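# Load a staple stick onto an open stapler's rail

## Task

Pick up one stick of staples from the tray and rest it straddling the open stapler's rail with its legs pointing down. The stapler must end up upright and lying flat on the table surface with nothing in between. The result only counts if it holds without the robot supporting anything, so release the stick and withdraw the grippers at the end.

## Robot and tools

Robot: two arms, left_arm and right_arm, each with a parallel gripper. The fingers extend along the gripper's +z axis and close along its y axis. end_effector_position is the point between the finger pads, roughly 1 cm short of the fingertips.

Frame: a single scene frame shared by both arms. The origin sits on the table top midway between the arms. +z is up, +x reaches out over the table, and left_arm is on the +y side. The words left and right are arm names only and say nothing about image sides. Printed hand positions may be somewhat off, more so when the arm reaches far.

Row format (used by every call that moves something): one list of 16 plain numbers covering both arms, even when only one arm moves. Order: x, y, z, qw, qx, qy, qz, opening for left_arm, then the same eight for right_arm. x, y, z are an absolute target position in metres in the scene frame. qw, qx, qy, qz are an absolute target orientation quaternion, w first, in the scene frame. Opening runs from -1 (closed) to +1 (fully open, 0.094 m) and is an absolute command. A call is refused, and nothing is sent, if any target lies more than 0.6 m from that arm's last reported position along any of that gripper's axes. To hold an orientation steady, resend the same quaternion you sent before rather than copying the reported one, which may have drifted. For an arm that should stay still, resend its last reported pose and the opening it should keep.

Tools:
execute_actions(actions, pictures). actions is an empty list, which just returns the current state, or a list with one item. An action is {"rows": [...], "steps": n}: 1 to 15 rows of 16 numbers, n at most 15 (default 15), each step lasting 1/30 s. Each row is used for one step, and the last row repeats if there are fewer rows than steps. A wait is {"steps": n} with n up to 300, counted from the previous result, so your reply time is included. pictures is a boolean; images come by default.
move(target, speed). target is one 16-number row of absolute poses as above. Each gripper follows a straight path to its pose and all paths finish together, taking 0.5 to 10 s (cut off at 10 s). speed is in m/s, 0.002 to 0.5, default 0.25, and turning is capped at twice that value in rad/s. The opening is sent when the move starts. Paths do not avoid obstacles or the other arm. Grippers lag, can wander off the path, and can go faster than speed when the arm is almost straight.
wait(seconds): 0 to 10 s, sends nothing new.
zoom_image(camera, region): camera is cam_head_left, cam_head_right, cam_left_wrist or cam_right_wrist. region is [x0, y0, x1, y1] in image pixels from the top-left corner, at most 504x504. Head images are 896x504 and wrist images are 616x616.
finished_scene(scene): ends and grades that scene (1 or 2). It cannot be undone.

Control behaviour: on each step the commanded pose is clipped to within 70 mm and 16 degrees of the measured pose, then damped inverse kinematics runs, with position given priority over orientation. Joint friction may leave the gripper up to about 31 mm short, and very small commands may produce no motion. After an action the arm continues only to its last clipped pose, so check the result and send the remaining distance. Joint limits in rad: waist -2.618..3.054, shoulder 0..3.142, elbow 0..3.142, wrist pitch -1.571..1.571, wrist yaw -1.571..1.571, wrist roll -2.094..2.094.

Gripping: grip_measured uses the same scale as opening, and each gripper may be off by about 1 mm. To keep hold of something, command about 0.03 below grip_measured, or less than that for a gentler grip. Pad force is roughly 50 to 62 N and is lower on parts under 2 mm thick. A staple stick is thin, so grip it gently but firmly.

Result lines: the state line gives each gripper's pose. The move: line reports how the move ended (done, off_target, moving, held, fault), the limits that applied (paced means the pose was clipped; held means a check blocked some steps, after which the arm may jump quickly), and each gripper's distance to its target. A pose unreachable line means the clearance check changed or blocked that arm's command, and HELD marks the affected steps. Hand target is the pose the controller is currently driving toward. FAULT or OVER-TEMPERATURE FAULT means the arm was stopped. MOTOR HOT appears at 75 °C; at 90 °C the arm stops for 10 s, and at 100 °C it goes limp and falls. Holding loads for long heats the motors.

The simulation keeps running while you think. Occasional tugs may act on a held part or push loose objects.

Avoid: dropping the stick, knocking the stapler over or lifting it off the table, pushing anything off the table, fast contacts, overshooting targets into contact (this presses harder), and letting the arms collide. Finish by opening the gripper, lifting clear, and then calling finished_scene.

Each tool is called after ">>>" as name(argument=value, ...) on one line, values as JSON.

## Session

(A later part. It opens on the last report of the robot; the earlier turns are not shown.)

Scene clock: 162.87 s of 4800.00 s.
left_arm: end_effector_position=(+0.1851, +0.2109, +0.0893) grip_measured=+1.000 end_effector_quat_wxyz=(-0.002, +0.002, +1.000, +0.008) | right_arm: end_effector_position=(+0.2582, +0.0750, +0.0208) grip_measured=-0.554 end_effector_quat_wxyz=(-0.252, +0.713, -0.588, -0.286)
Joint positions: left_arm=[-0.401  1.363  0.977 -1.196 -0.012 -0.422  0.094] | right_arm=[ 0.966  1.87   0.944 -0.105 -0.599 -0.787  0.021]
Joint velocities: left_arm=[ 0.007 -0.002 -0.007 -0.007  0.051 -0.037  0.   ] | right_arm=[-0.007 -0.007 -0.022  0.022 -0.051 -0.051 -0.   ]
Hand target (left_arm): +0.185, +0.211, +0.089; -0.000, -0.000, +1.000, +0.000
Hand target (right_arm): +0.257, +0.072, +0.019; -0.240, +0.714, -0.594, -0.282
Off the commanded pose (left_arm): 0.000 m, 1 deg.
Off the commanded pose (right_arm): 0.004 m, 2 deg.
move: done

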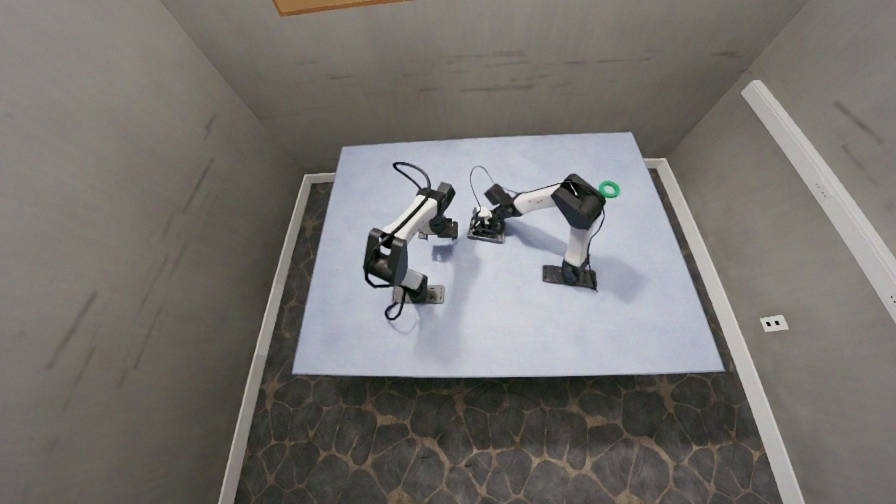

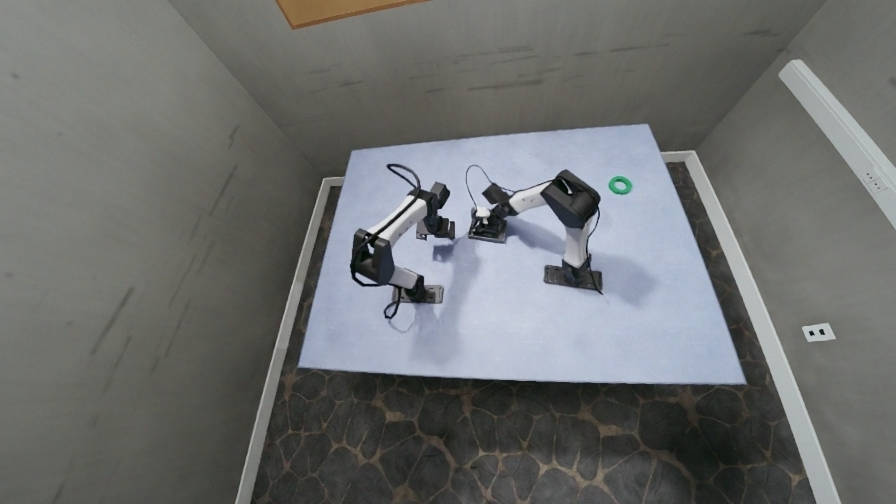

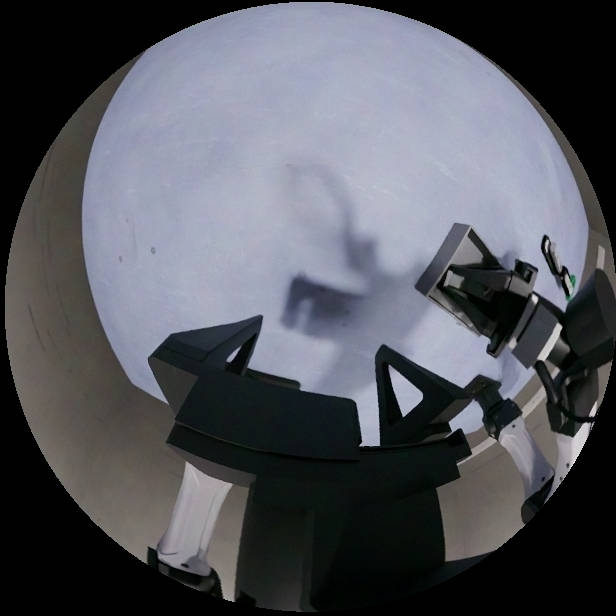

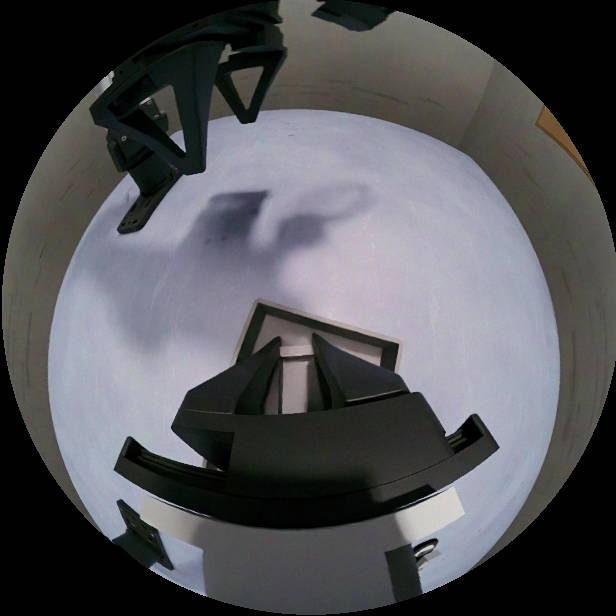

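>>> move(target=[0.185,0.211,0.089,0,0,1,0,1, 0.257,0.06,0.09,0.240,-0.714,0.594,0.282,-0.585], speed=0.08)

>>> move(target=[0.185,0.211,0.089,0,0,1,0,1, 0.27,-0.17,0.07,-0.078,-0.922,0.247,-0.290,-0.585], speed=0.2)

>>> zoom_image(camera="cam_right_wrist", region=[200, 250, 400, 420])

Scene clock: 176.50 s of 4800.00 s.
left_arm: end_effector_position=(+0.1851, +0.2109, +0.0893) grip_measured=+1.000 end_effector_quat_wxyz=(-0.002, +0.002, +1.000, +0.008) | right_arm: end_effector_position=(+0.2493, +0.0576, +0.0776) grip_measured=-0.574 end_effector_quat_wxyz=(-0.223, +0.714, -0.599, -0.285)
Joint positions: left_arm=[-0.401  1.363  0.977 -1.196 -0.012 -0.422  0.094] | right_arm=[ 0.951  1.713  1.046 -0.438 -0.6   -0.809  0.02 ]
Joint velocities: left_arm=[ 0.002 -0.007 -0.002 -0.066  0.022  0.022  0.   ] | right_arm=[ 0.007 -0.012  0.012 -0.051  0.051 -0.051 -0.   ]
Hand target (left_arm): +0.185, +0.211, +0.089; -0.000, -0.000, +1.000, +0.000
Hand target (right_arm): +0.256, +0.059, +0.090; -0.240, +0.714, -0.594, -0.282
Off the commanded pose (left_arm): 0.000 m, 1 deg.
Off the commanded pose (right_arm): 0.015 m, 2 deg.
After step 90, 9.17 s passed at rest.
move: off_target (right_arm)

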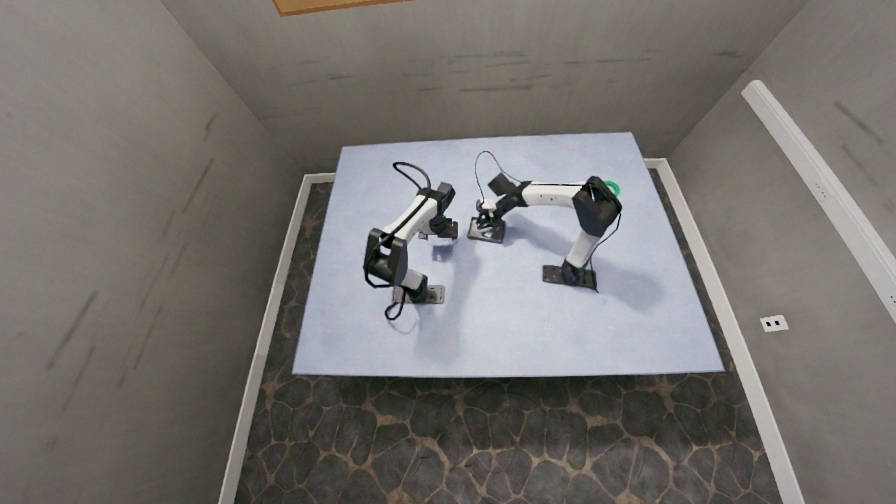

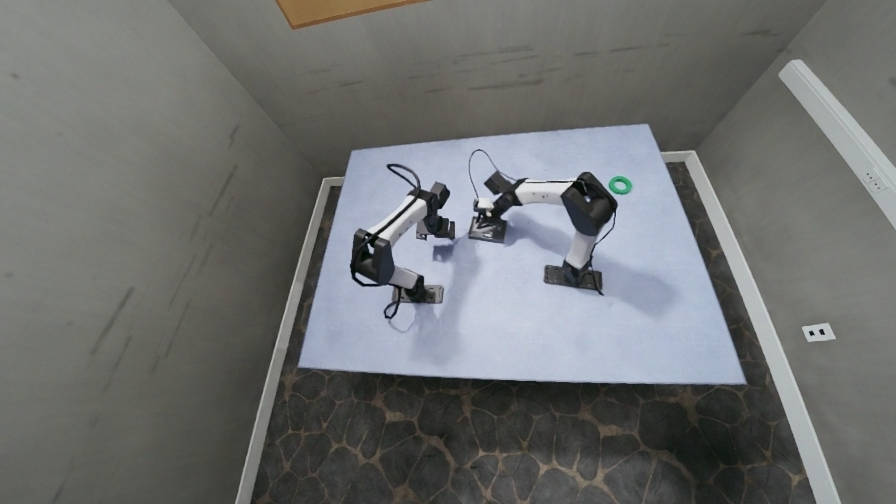

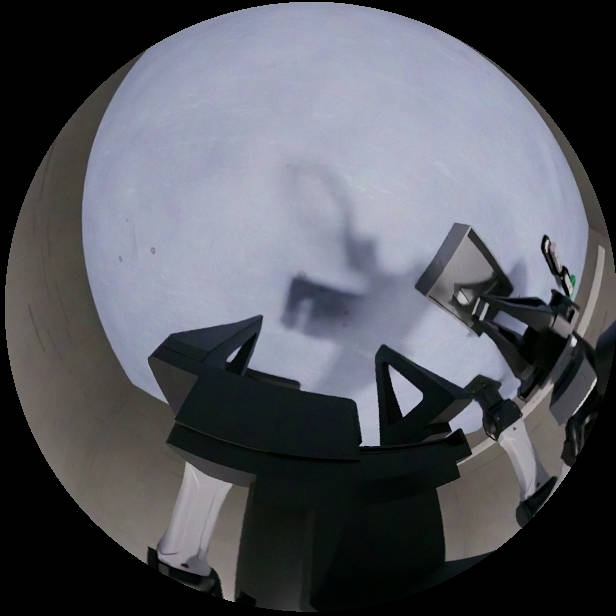

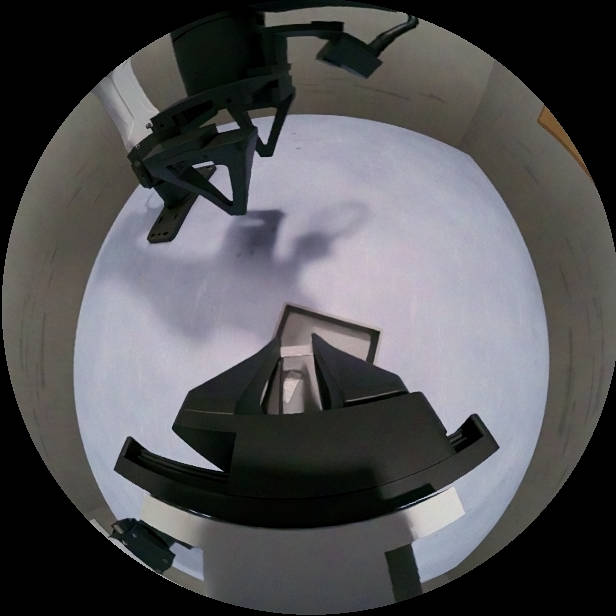

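Scene clock: 181.00 s of 4800.00 s.
left_arm: end_effector_position=(+0.1851, +0.2109, +0.0893) grip_measured=+1.000 end_effector_quat_wxyz=(-0.002, +0.002, +1.000, +0.008) | right_arm: end_effector_position=(+0.2693, -0.1680, +0.0666) grip_measured=-0.574 end_effector_quat_wxyz=(+0.083, +0.922, -0.255, +0.279)
Joint positions: left_arm=[-0.401  1.363  0.977 -1.196 -0.012 -0.422  0.094] | right_arm=[ 1.031  1.4    0.793 -0.869  0.584 -1.761  0.02 ]
Joint velocities: left_arm=[-0.007  0.007  0.007 -0.007 -0.037 -0.007  0.   ] | right_arm=[ 0.002 -0.012 -0.002  0.037  0.037 -0.066  0.   ]
Hand target (left_arm): +0.185, +0.211, +0.089; -0.000, -0.000, +1.000, +0.000
Hand target (right_arm): +0.268, -0.170, +0.067; +0.081, +0.922, -0.248, +0.287
Off the commanded pose (left_arm): 0.000 m, 1 deg.
Off the commanded pose (right_arm): 0.004 m, 2 deg.
move: done

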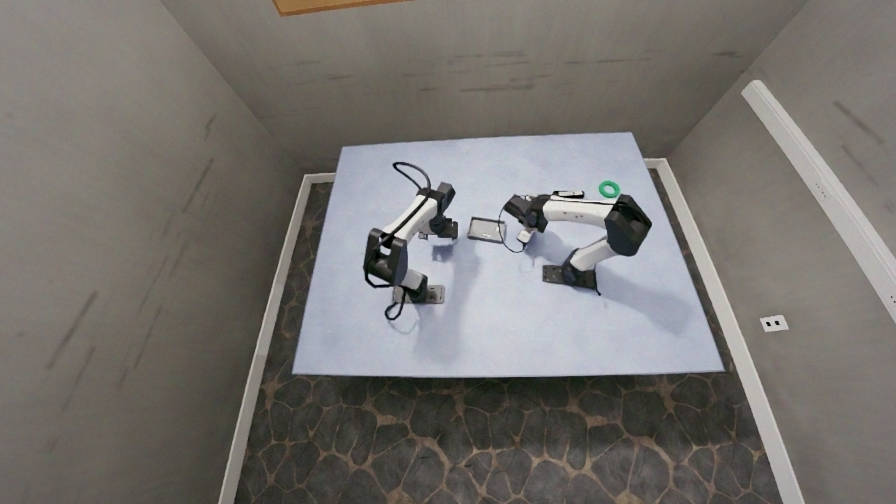

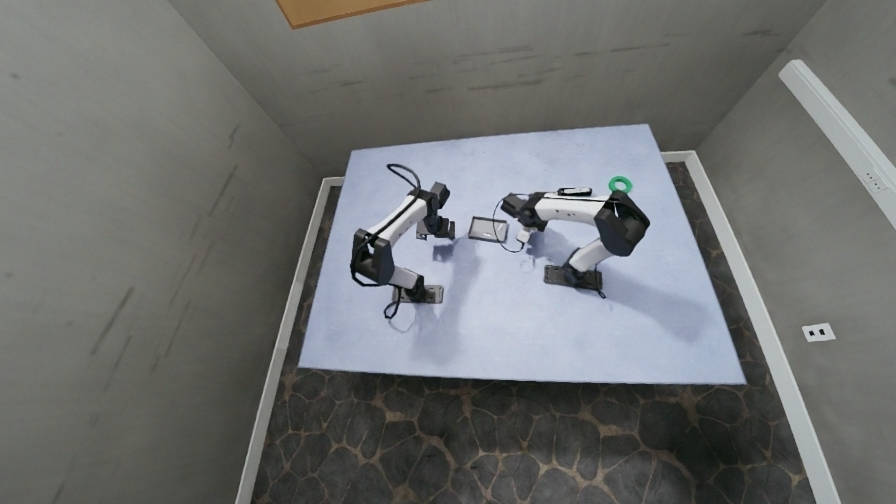

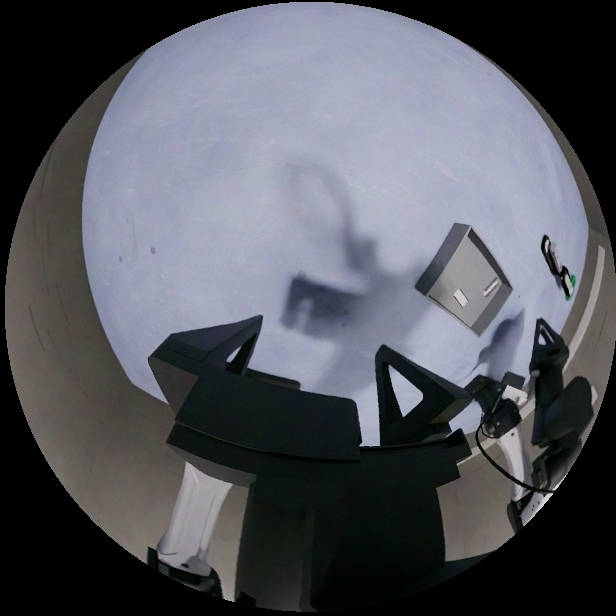

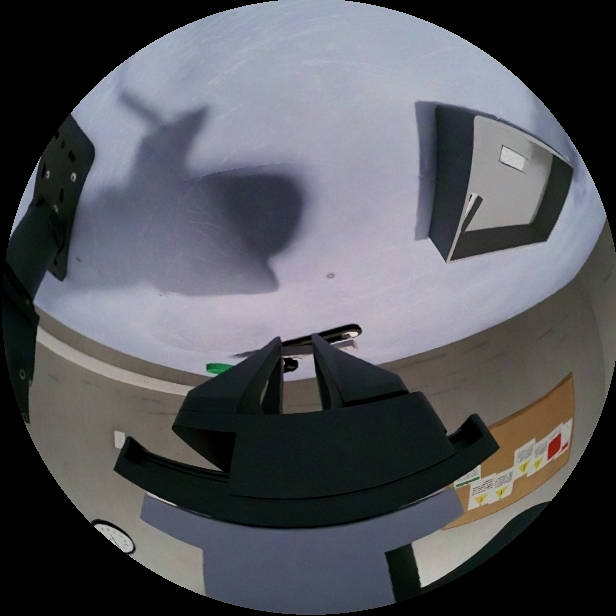

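Region (200, 250, 400, 420) of cam_right_wrist's 616x616 image, scaled by 2.520, with more detail than that image has; it fills the top 428 rows of this view, and the rest is white.

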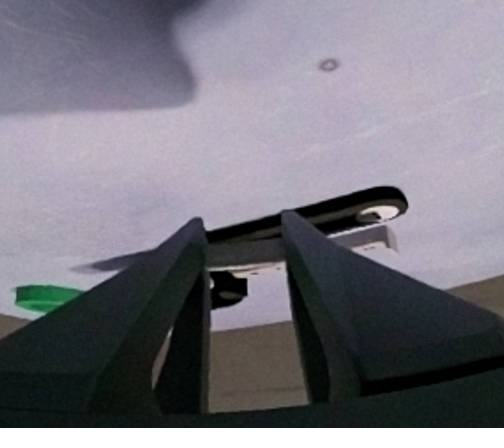

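>>> move(target=[0.185,0.211,0.089,0,0,1,0,1, 0.27,-0.17,0.008,-0.089,-0.908,0.243,-0.330,-0.59], speed=0.03)

>>> zoom_image(camera="cam_right_wrist", region=[200, 250, 400, 420])

Scene clock: 191.43 s of 4800.00 s.
left_arm: end_effector_position=(+0.1851, +0.2109, +0.0893) grip_measured=+1.000 end_effector_quat_wxyz=(-0.002, +0.002, +1.000, +0.008) | right_arm: end_effector_position=(+0.2743, -0.1649, +0.0141) grip_measured=-0.578 end_effector_quat_wxyz=(+0.078, +0.908, -0.248, +0.328)
Joint positions: left_arm=[-0.401  1.363  0.977 -1.196 -0.012 -0.422  0.094] | right_arm=[ 1.079  1.526  0.614 -0.533  0.679 -1.734  0.02 ]
Joint velocities: left_arm=[-0.002  0.002 -0.022 -0.007  0.022  0.022  0.   ] | right_arm=[ 0.017  0.007 -0.002 -0.007  0.022 -0.051 -0.   ]
Hand target (left_arm): +0.185, +0.211, +0.089; -0.000, -0.000, +1.000, +0.000
Hand target (right_arm): +0.270, -0.169, +0.007; +0.089, +0.908, -0.243, +0.330
Off the commanded pose (left_arm): 0.000 m, 1 deg.
Off the commanded pose (right_arm): 0.009 m, 1 deg.
After step 90, 5.03 s passed at rest.
move: done

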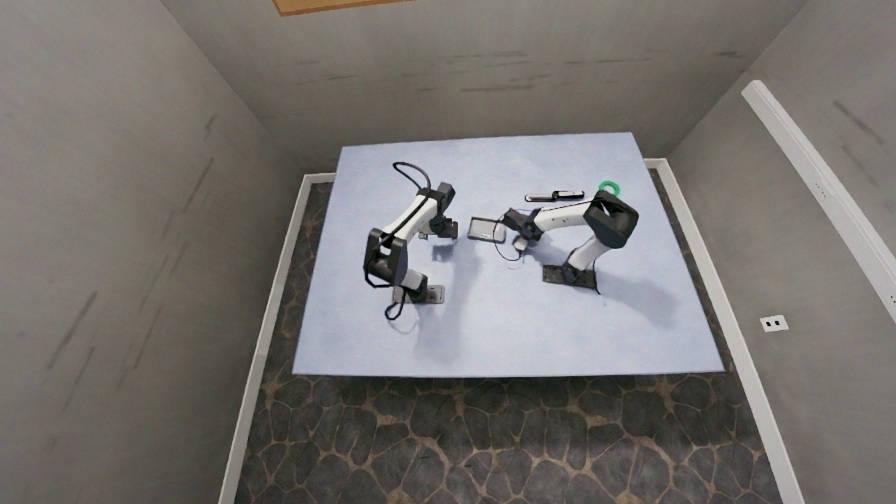

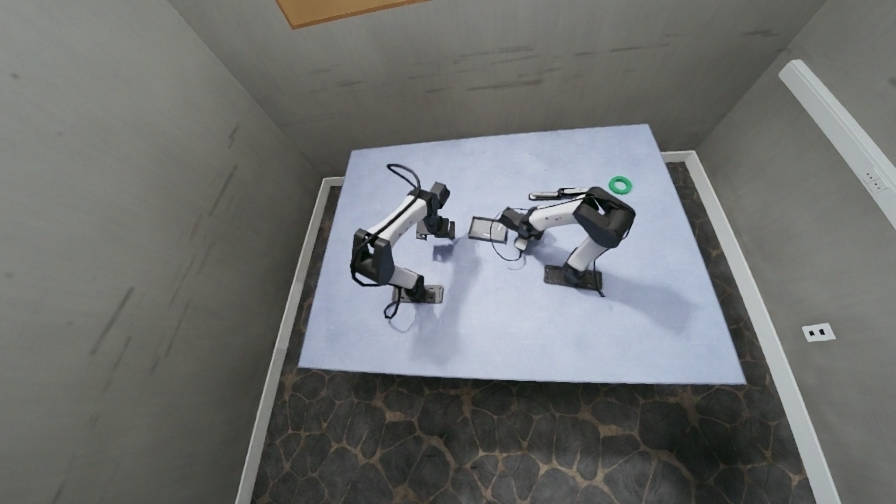

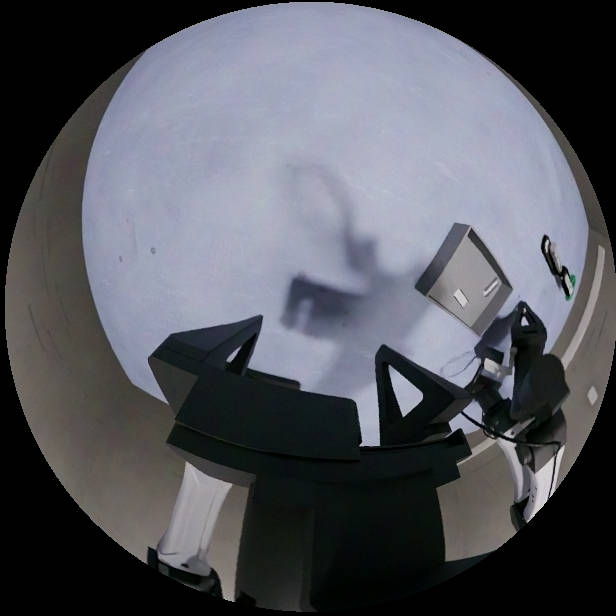

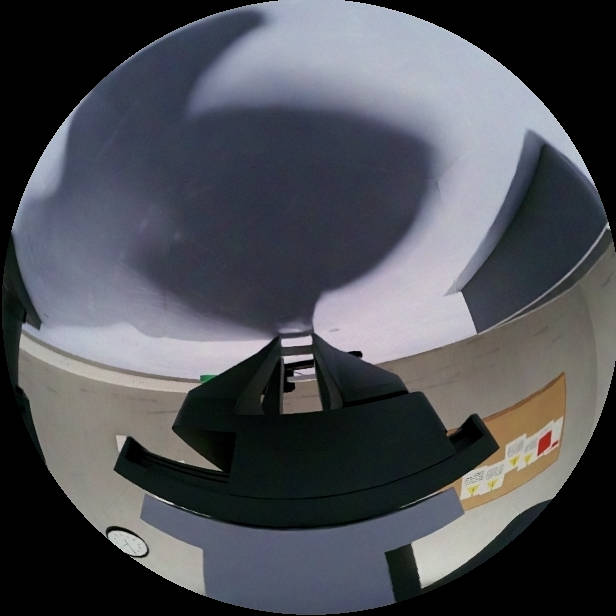

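Region (200, 250, 400, 420) of cam_right_wrist's 616x616 image, scaled by 2.520, with more detail than that image has; it fills the top 428 rows of this view, and the rest is white.

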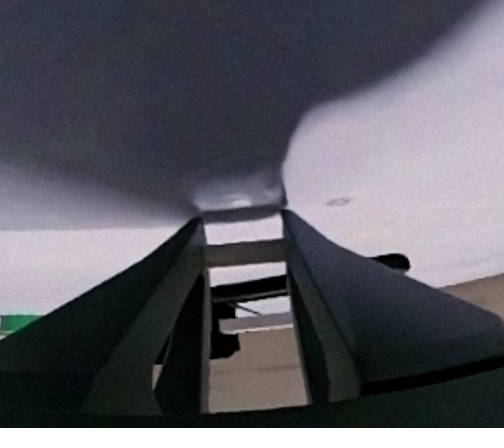

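>>> move(target=[0.185,0.211,0.089,0,0,1,0,1, 0.273,-0.166,0.012,-0.089,-0.908,0.243,-0.330,-0.3], speed=0.03)

>>> move(target=[0.185,0.211,0.089,0,0,1,0,1, 0.27,-0.163,0.06,-0.089,-0.908,0.243,-0.330,-0.3], speed=0.1)

>>> move(target=[0.185,0.211,0.089,0,0,1,0,1, 0.278,-0.168,0.05,0,-0.5,0.866,0,-0.3])

>>> zoom_image(camera="cam_right_wrist", region=[200, 220, 480, 420])

Scene clock: 201.97 s of 4800.00 s.
left_arm: end_effector_position=(+0.1851, +0.2109, +0.0893) grip_measured=+1.000 end_effector_quat_wxyz=(-0.002, +0.002, +1.000, +0.008) | right_arm: end_effector_position=(+0.2741, -0.1653, +0.0141) grip_measured=-0.301 end_effector_quat_wxyz=(+0.079, +0.908, -0.248, +0.328)
Joint positions: left_arm=[-0.401  1.363  0.977 -1.196 -0.012 -0.422  0.094] | right_arm=[ 1.079  1.526  0.614 -0.536  0.679 -1.734  0.033]
Joint velocities: left_arm=[-0.012 -0.002 -0.007 -0.007 -0.007 -0.066  0.   ] | right_arm=[-0.017  0.002 -0.012 -0.022 -0.022 -0.051 -0.   ]
Hand target (left_arm): +0.185, +0.211, +0.089; -0.000, -0.000, +1.000, +0.000
Hand target (right_arm): +0.273, -0.166, +0.012; +0.089, +0.908, -0.243, +0.330
Off the commanded pose (left_arm): 0.000 m, 1 deg.
Off the commanded pose (right_arm): 0.002 m, 1 deg.
After step 90, 6.83 s passed at rest.
move: done

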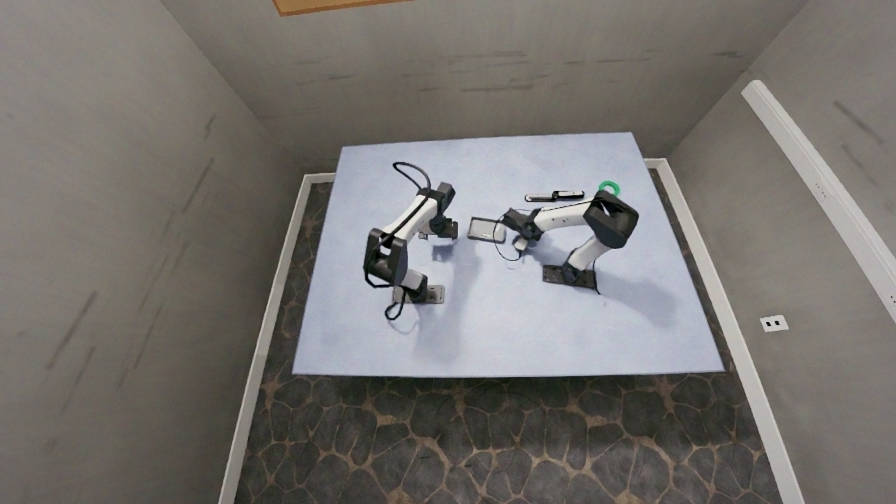

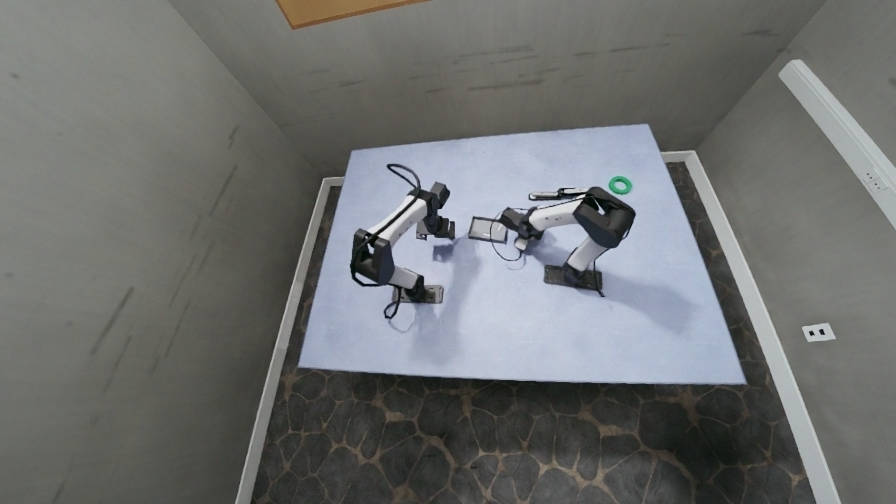

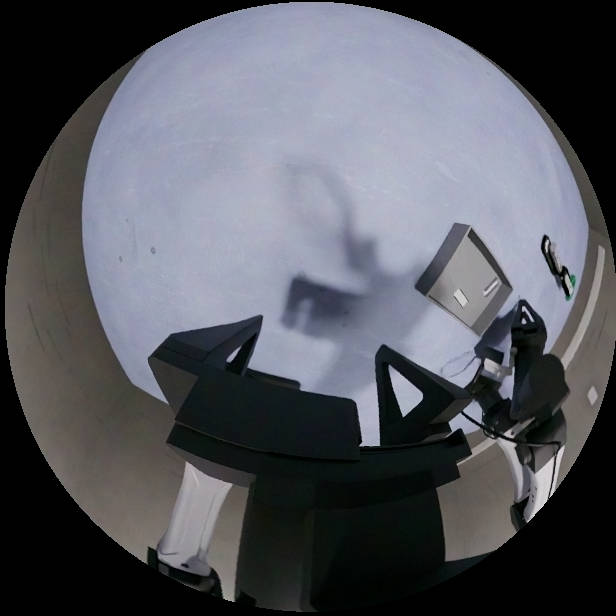

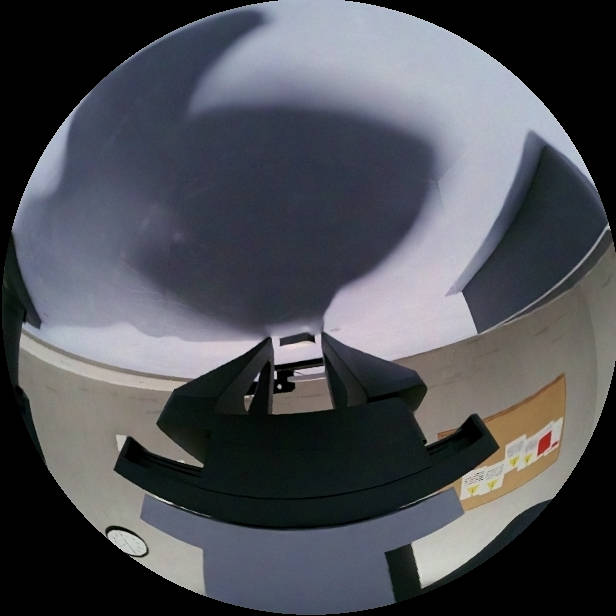

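Scene clock: 203.03 s of 4800.00 s.
left_arm: end_effector_position=(+0.1851, +0.2109, +0.0893) grip_measured=+1.000 end_effector_quat_wxyz=(-0.002, +0.002, +1.000, +0.008) | right_arm: end_effector_position=(+0.2660, -0.1695, +0.0501) grip_measured=-0.301 end_effector_quat_wxyz=(+0.103, +0.911, -0.240, +0.319)
Joint positions: left_arm=[-0.401  1.363  0.977 -1.196 -0.012 -0.422  0.094] | right_arm=[ 1.098  1.446  0.718 -0.791  0.682 -1.709  0.033]
Joint velocities: left_arm=[-0.012 -0.012  0.002  0.037  0.022  0.022  0.   ] | right_arm=[-0.027  0.022 -0.007 -0.051  0.007 -0.066 -0.001]
Hand target (left_arm): +0.185, +0.211, +0.089; -0.000, -0.000, +1.000, +0.000
Hand target (right_arm): +0.269, -0.164, +0.060; +0.089, +0.908, -0.243, +0.330
Off the commanded pose (left_arm): 0.000 m, 1 deg.
Off the commanded pose (right_arm): 0.012 m, 2 deg.
move: off_target (right_arm)

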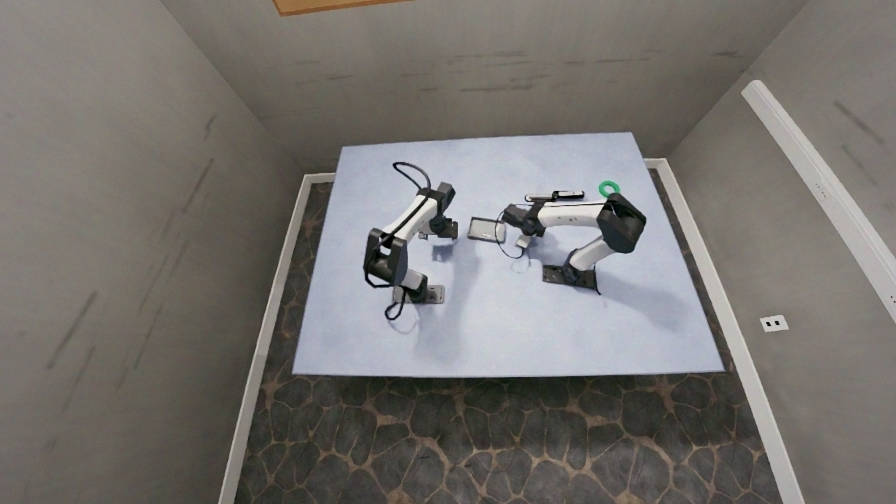

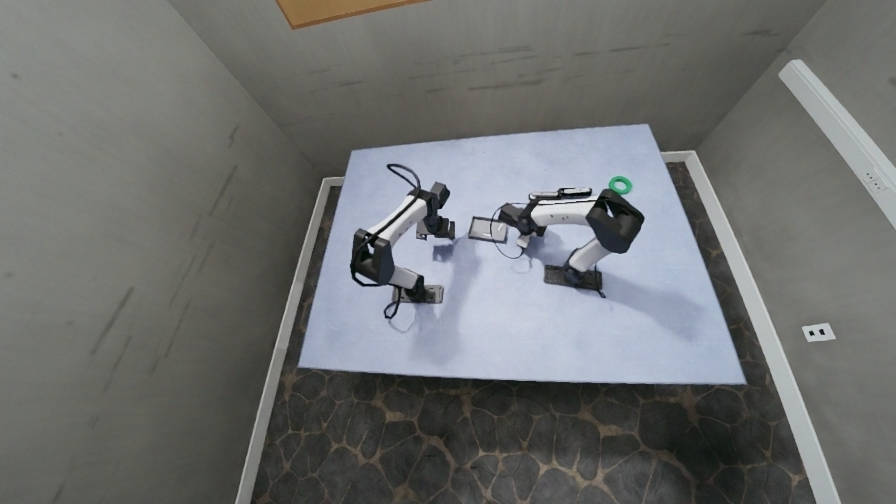

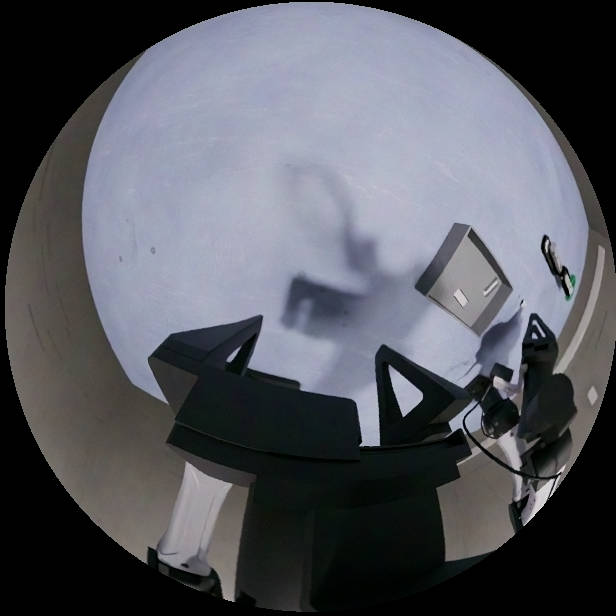

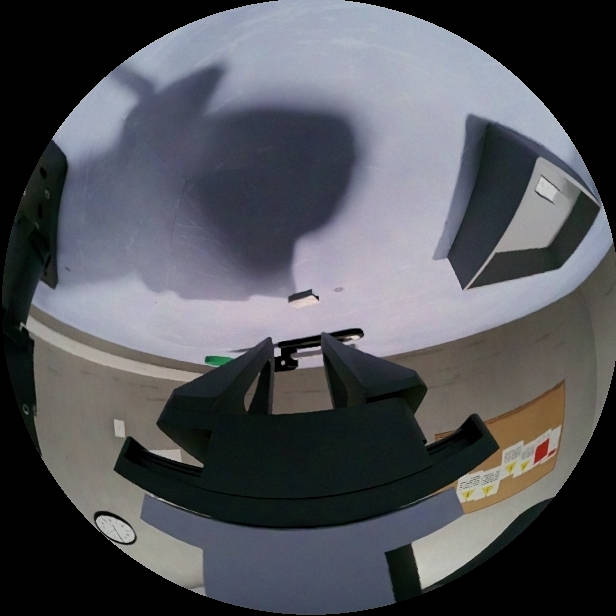

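Scene clock: 206.93 s of 4800.00 s.
left_arm: end_effector_position=(+0.1850, +0.2108, +0.0893) grip_measured=+1.000 end_effector_quat_wxyz=(-0.003, +0.002, +1.000, +0.008) | right_arm: end_effector_position=(+0.2729, -0.1716, +0.0484) grip_measured=-0.301 end_effector_quat_wxyz=(-0.008, -0.508, +0.861, -0.006)
Joint positions: left_arm=[-0.401  1.363  0.977 -1.196 -0.012 -0.422  0.094] | right_arm=[ 0.63   1.558  0.982 -1.009  0.012 -0.596  0.033]
Joint velocities: left_arm=[ 0.007 -0.007  0.012  0.007 -0.022  0.051  0.   ] | right_arm=[ 0.017 -0.017 -0.007  0.037  0.051  0.037  0.   ]
Hand target (left_arm): +0.185, +0.211, +0.089; -0.000, -0.000, +1.000, -0.000
Hand target (right_arm): +0.279, -0.168, +0.052; +0.005, -0.500, +0.866, +0.000
Off the commanded pose (left_arm): 0.000 m, 1 deg.
Off the commanded pose (right_arm): 0.006 m, 1 deg.
move: done

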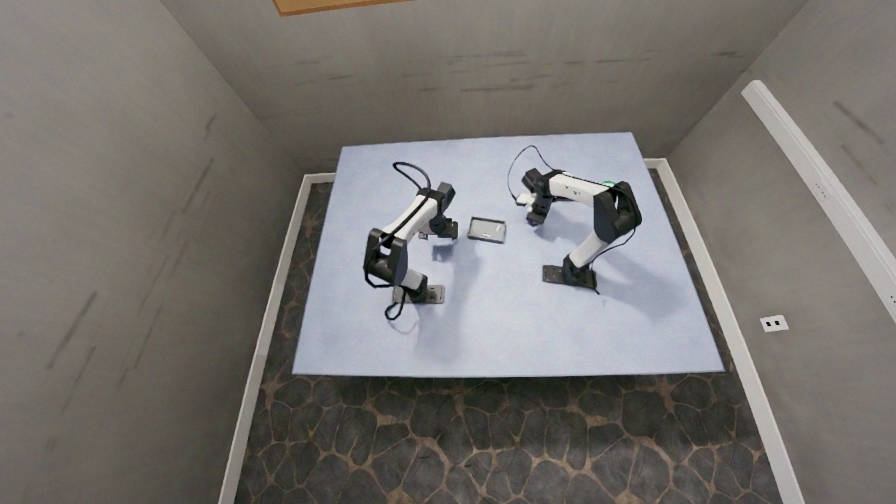

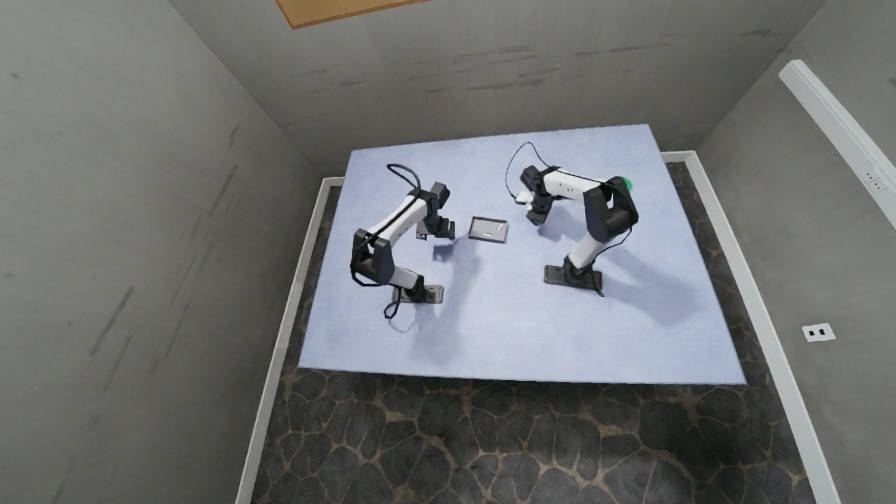

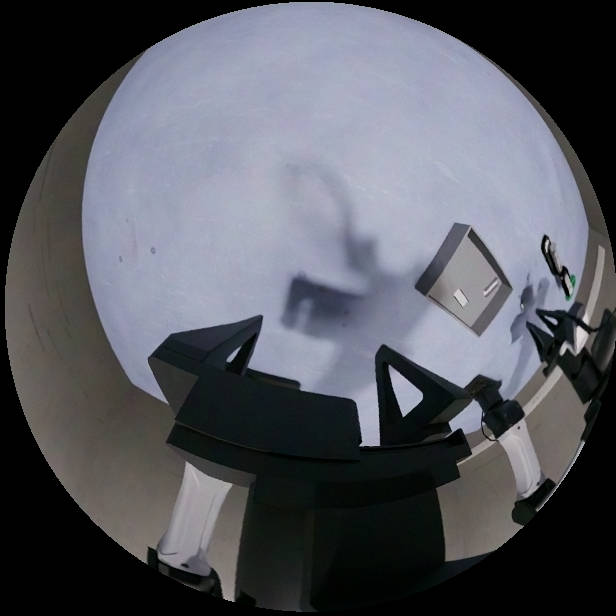

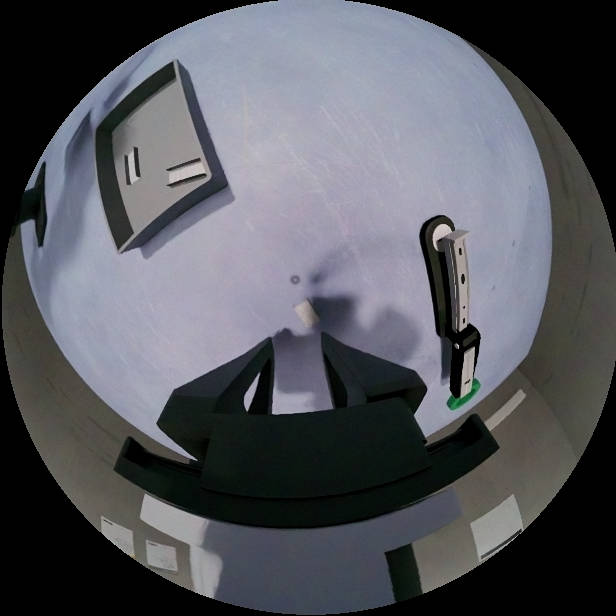

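Region (200, 220, 480, 420) of cam_right_wrist's 616x616 image, scaled by 1.800, with more detail than that image has; it fills the top 360 rows of this view, and the rest is white.

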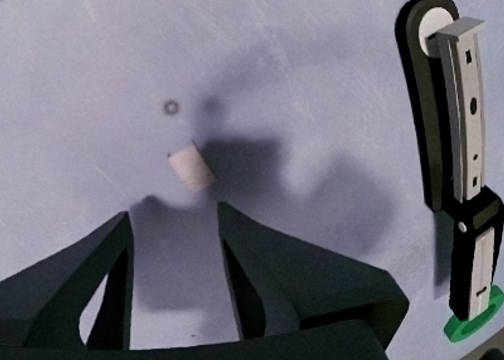

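>>> move(target=[0.185,0.211,0.089,0,0,1,0,1, 0.279,-0.170,0.024,0,-0.656,0.755,0,-0.3], speed=0.06)

>>> zoom_image(camera="cam_right_wrist", region=[220, 260, 380, 400])

Scene clock: 217.50 s of 4800.00 s.
left_arm: end_effector_position=(+0.1850, +0.2108, +0.0893) grip_measured=+1.000 end_effector_quat_wxyz=(-0.003, +0.002, +1.000, +0.008) | right_arm: end_effector_position=(+0.2846, -0.1664, +0.0357) grip_measured=-0.301 end_effector_quat_wxyz=(-0.017, +0.655, -0.755, +0.010)
Joint positions: left_arm=[-0.401  1.363  0.977 -1.196 -0.012 -0.422  0.094] | right_arm=[ 0.627  1.577  0.946 -0.903  0.01  -0.965  0.033]
Joint velocities: left_arm=[-0.007 -0.002 -0.007 -0.051 -0.007  0.007  0.   ] | right_arm=[-0.007 -0.007 -0.002 -0.022  0.007  0.007  0.   ]
Hand target (left_arm): +0.185, +0.211, +0.089; -0.000, -0.000, +1.000, +0.000
Hand target (right_arm): +0.279, -0.170, +0.024; +0.000, -0.656, +0.755, +0.000
Off the commanded pose (left_arm): 0.000 m, 1 deg.
Off the commanded pose (right_arm): 0.013 m, 2 deg.
After step 90, 4.23 s passed at rest.
move: off_target (right_arm)

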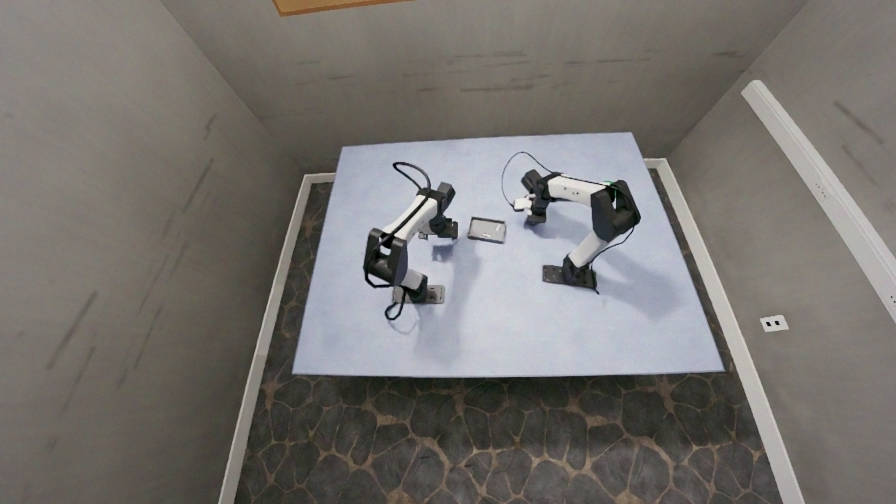

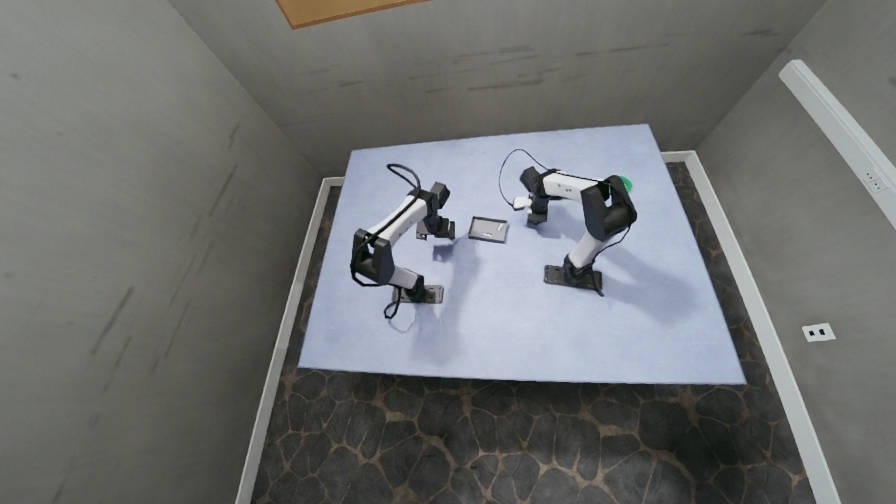

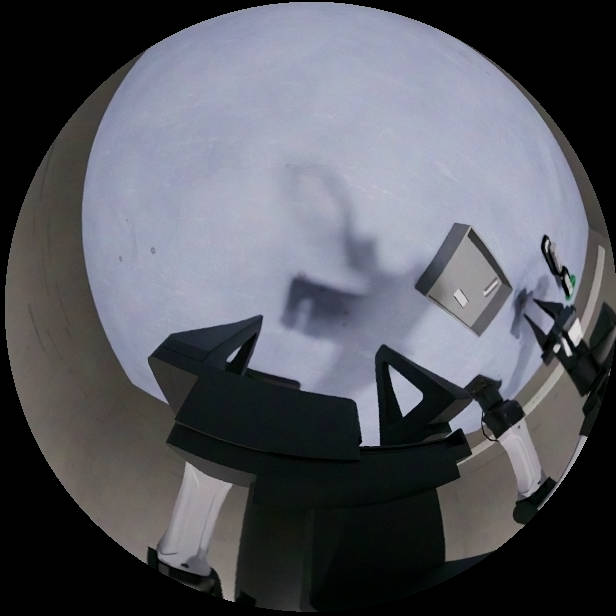

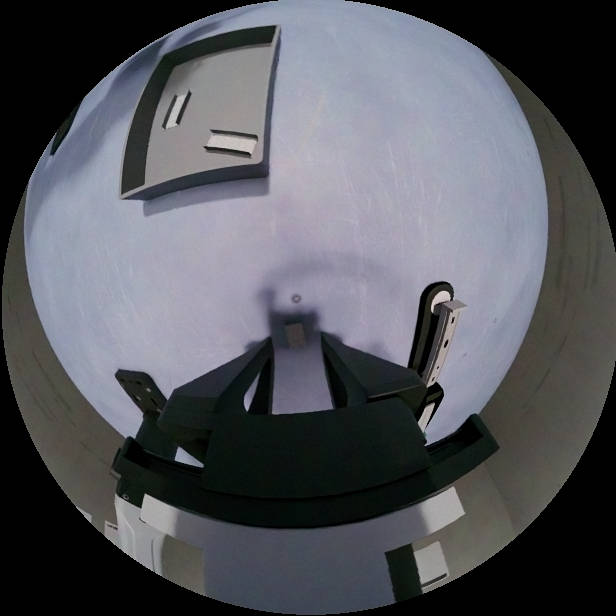

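Region (220, 260, 380, 400) of cam_right_wrist's 616x616 image, scaled by 3.150, with more detail than that image has; it fills the top 441 rows of this view, and the rest is white.

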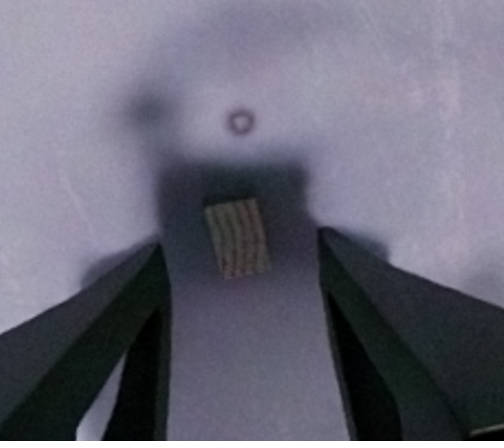

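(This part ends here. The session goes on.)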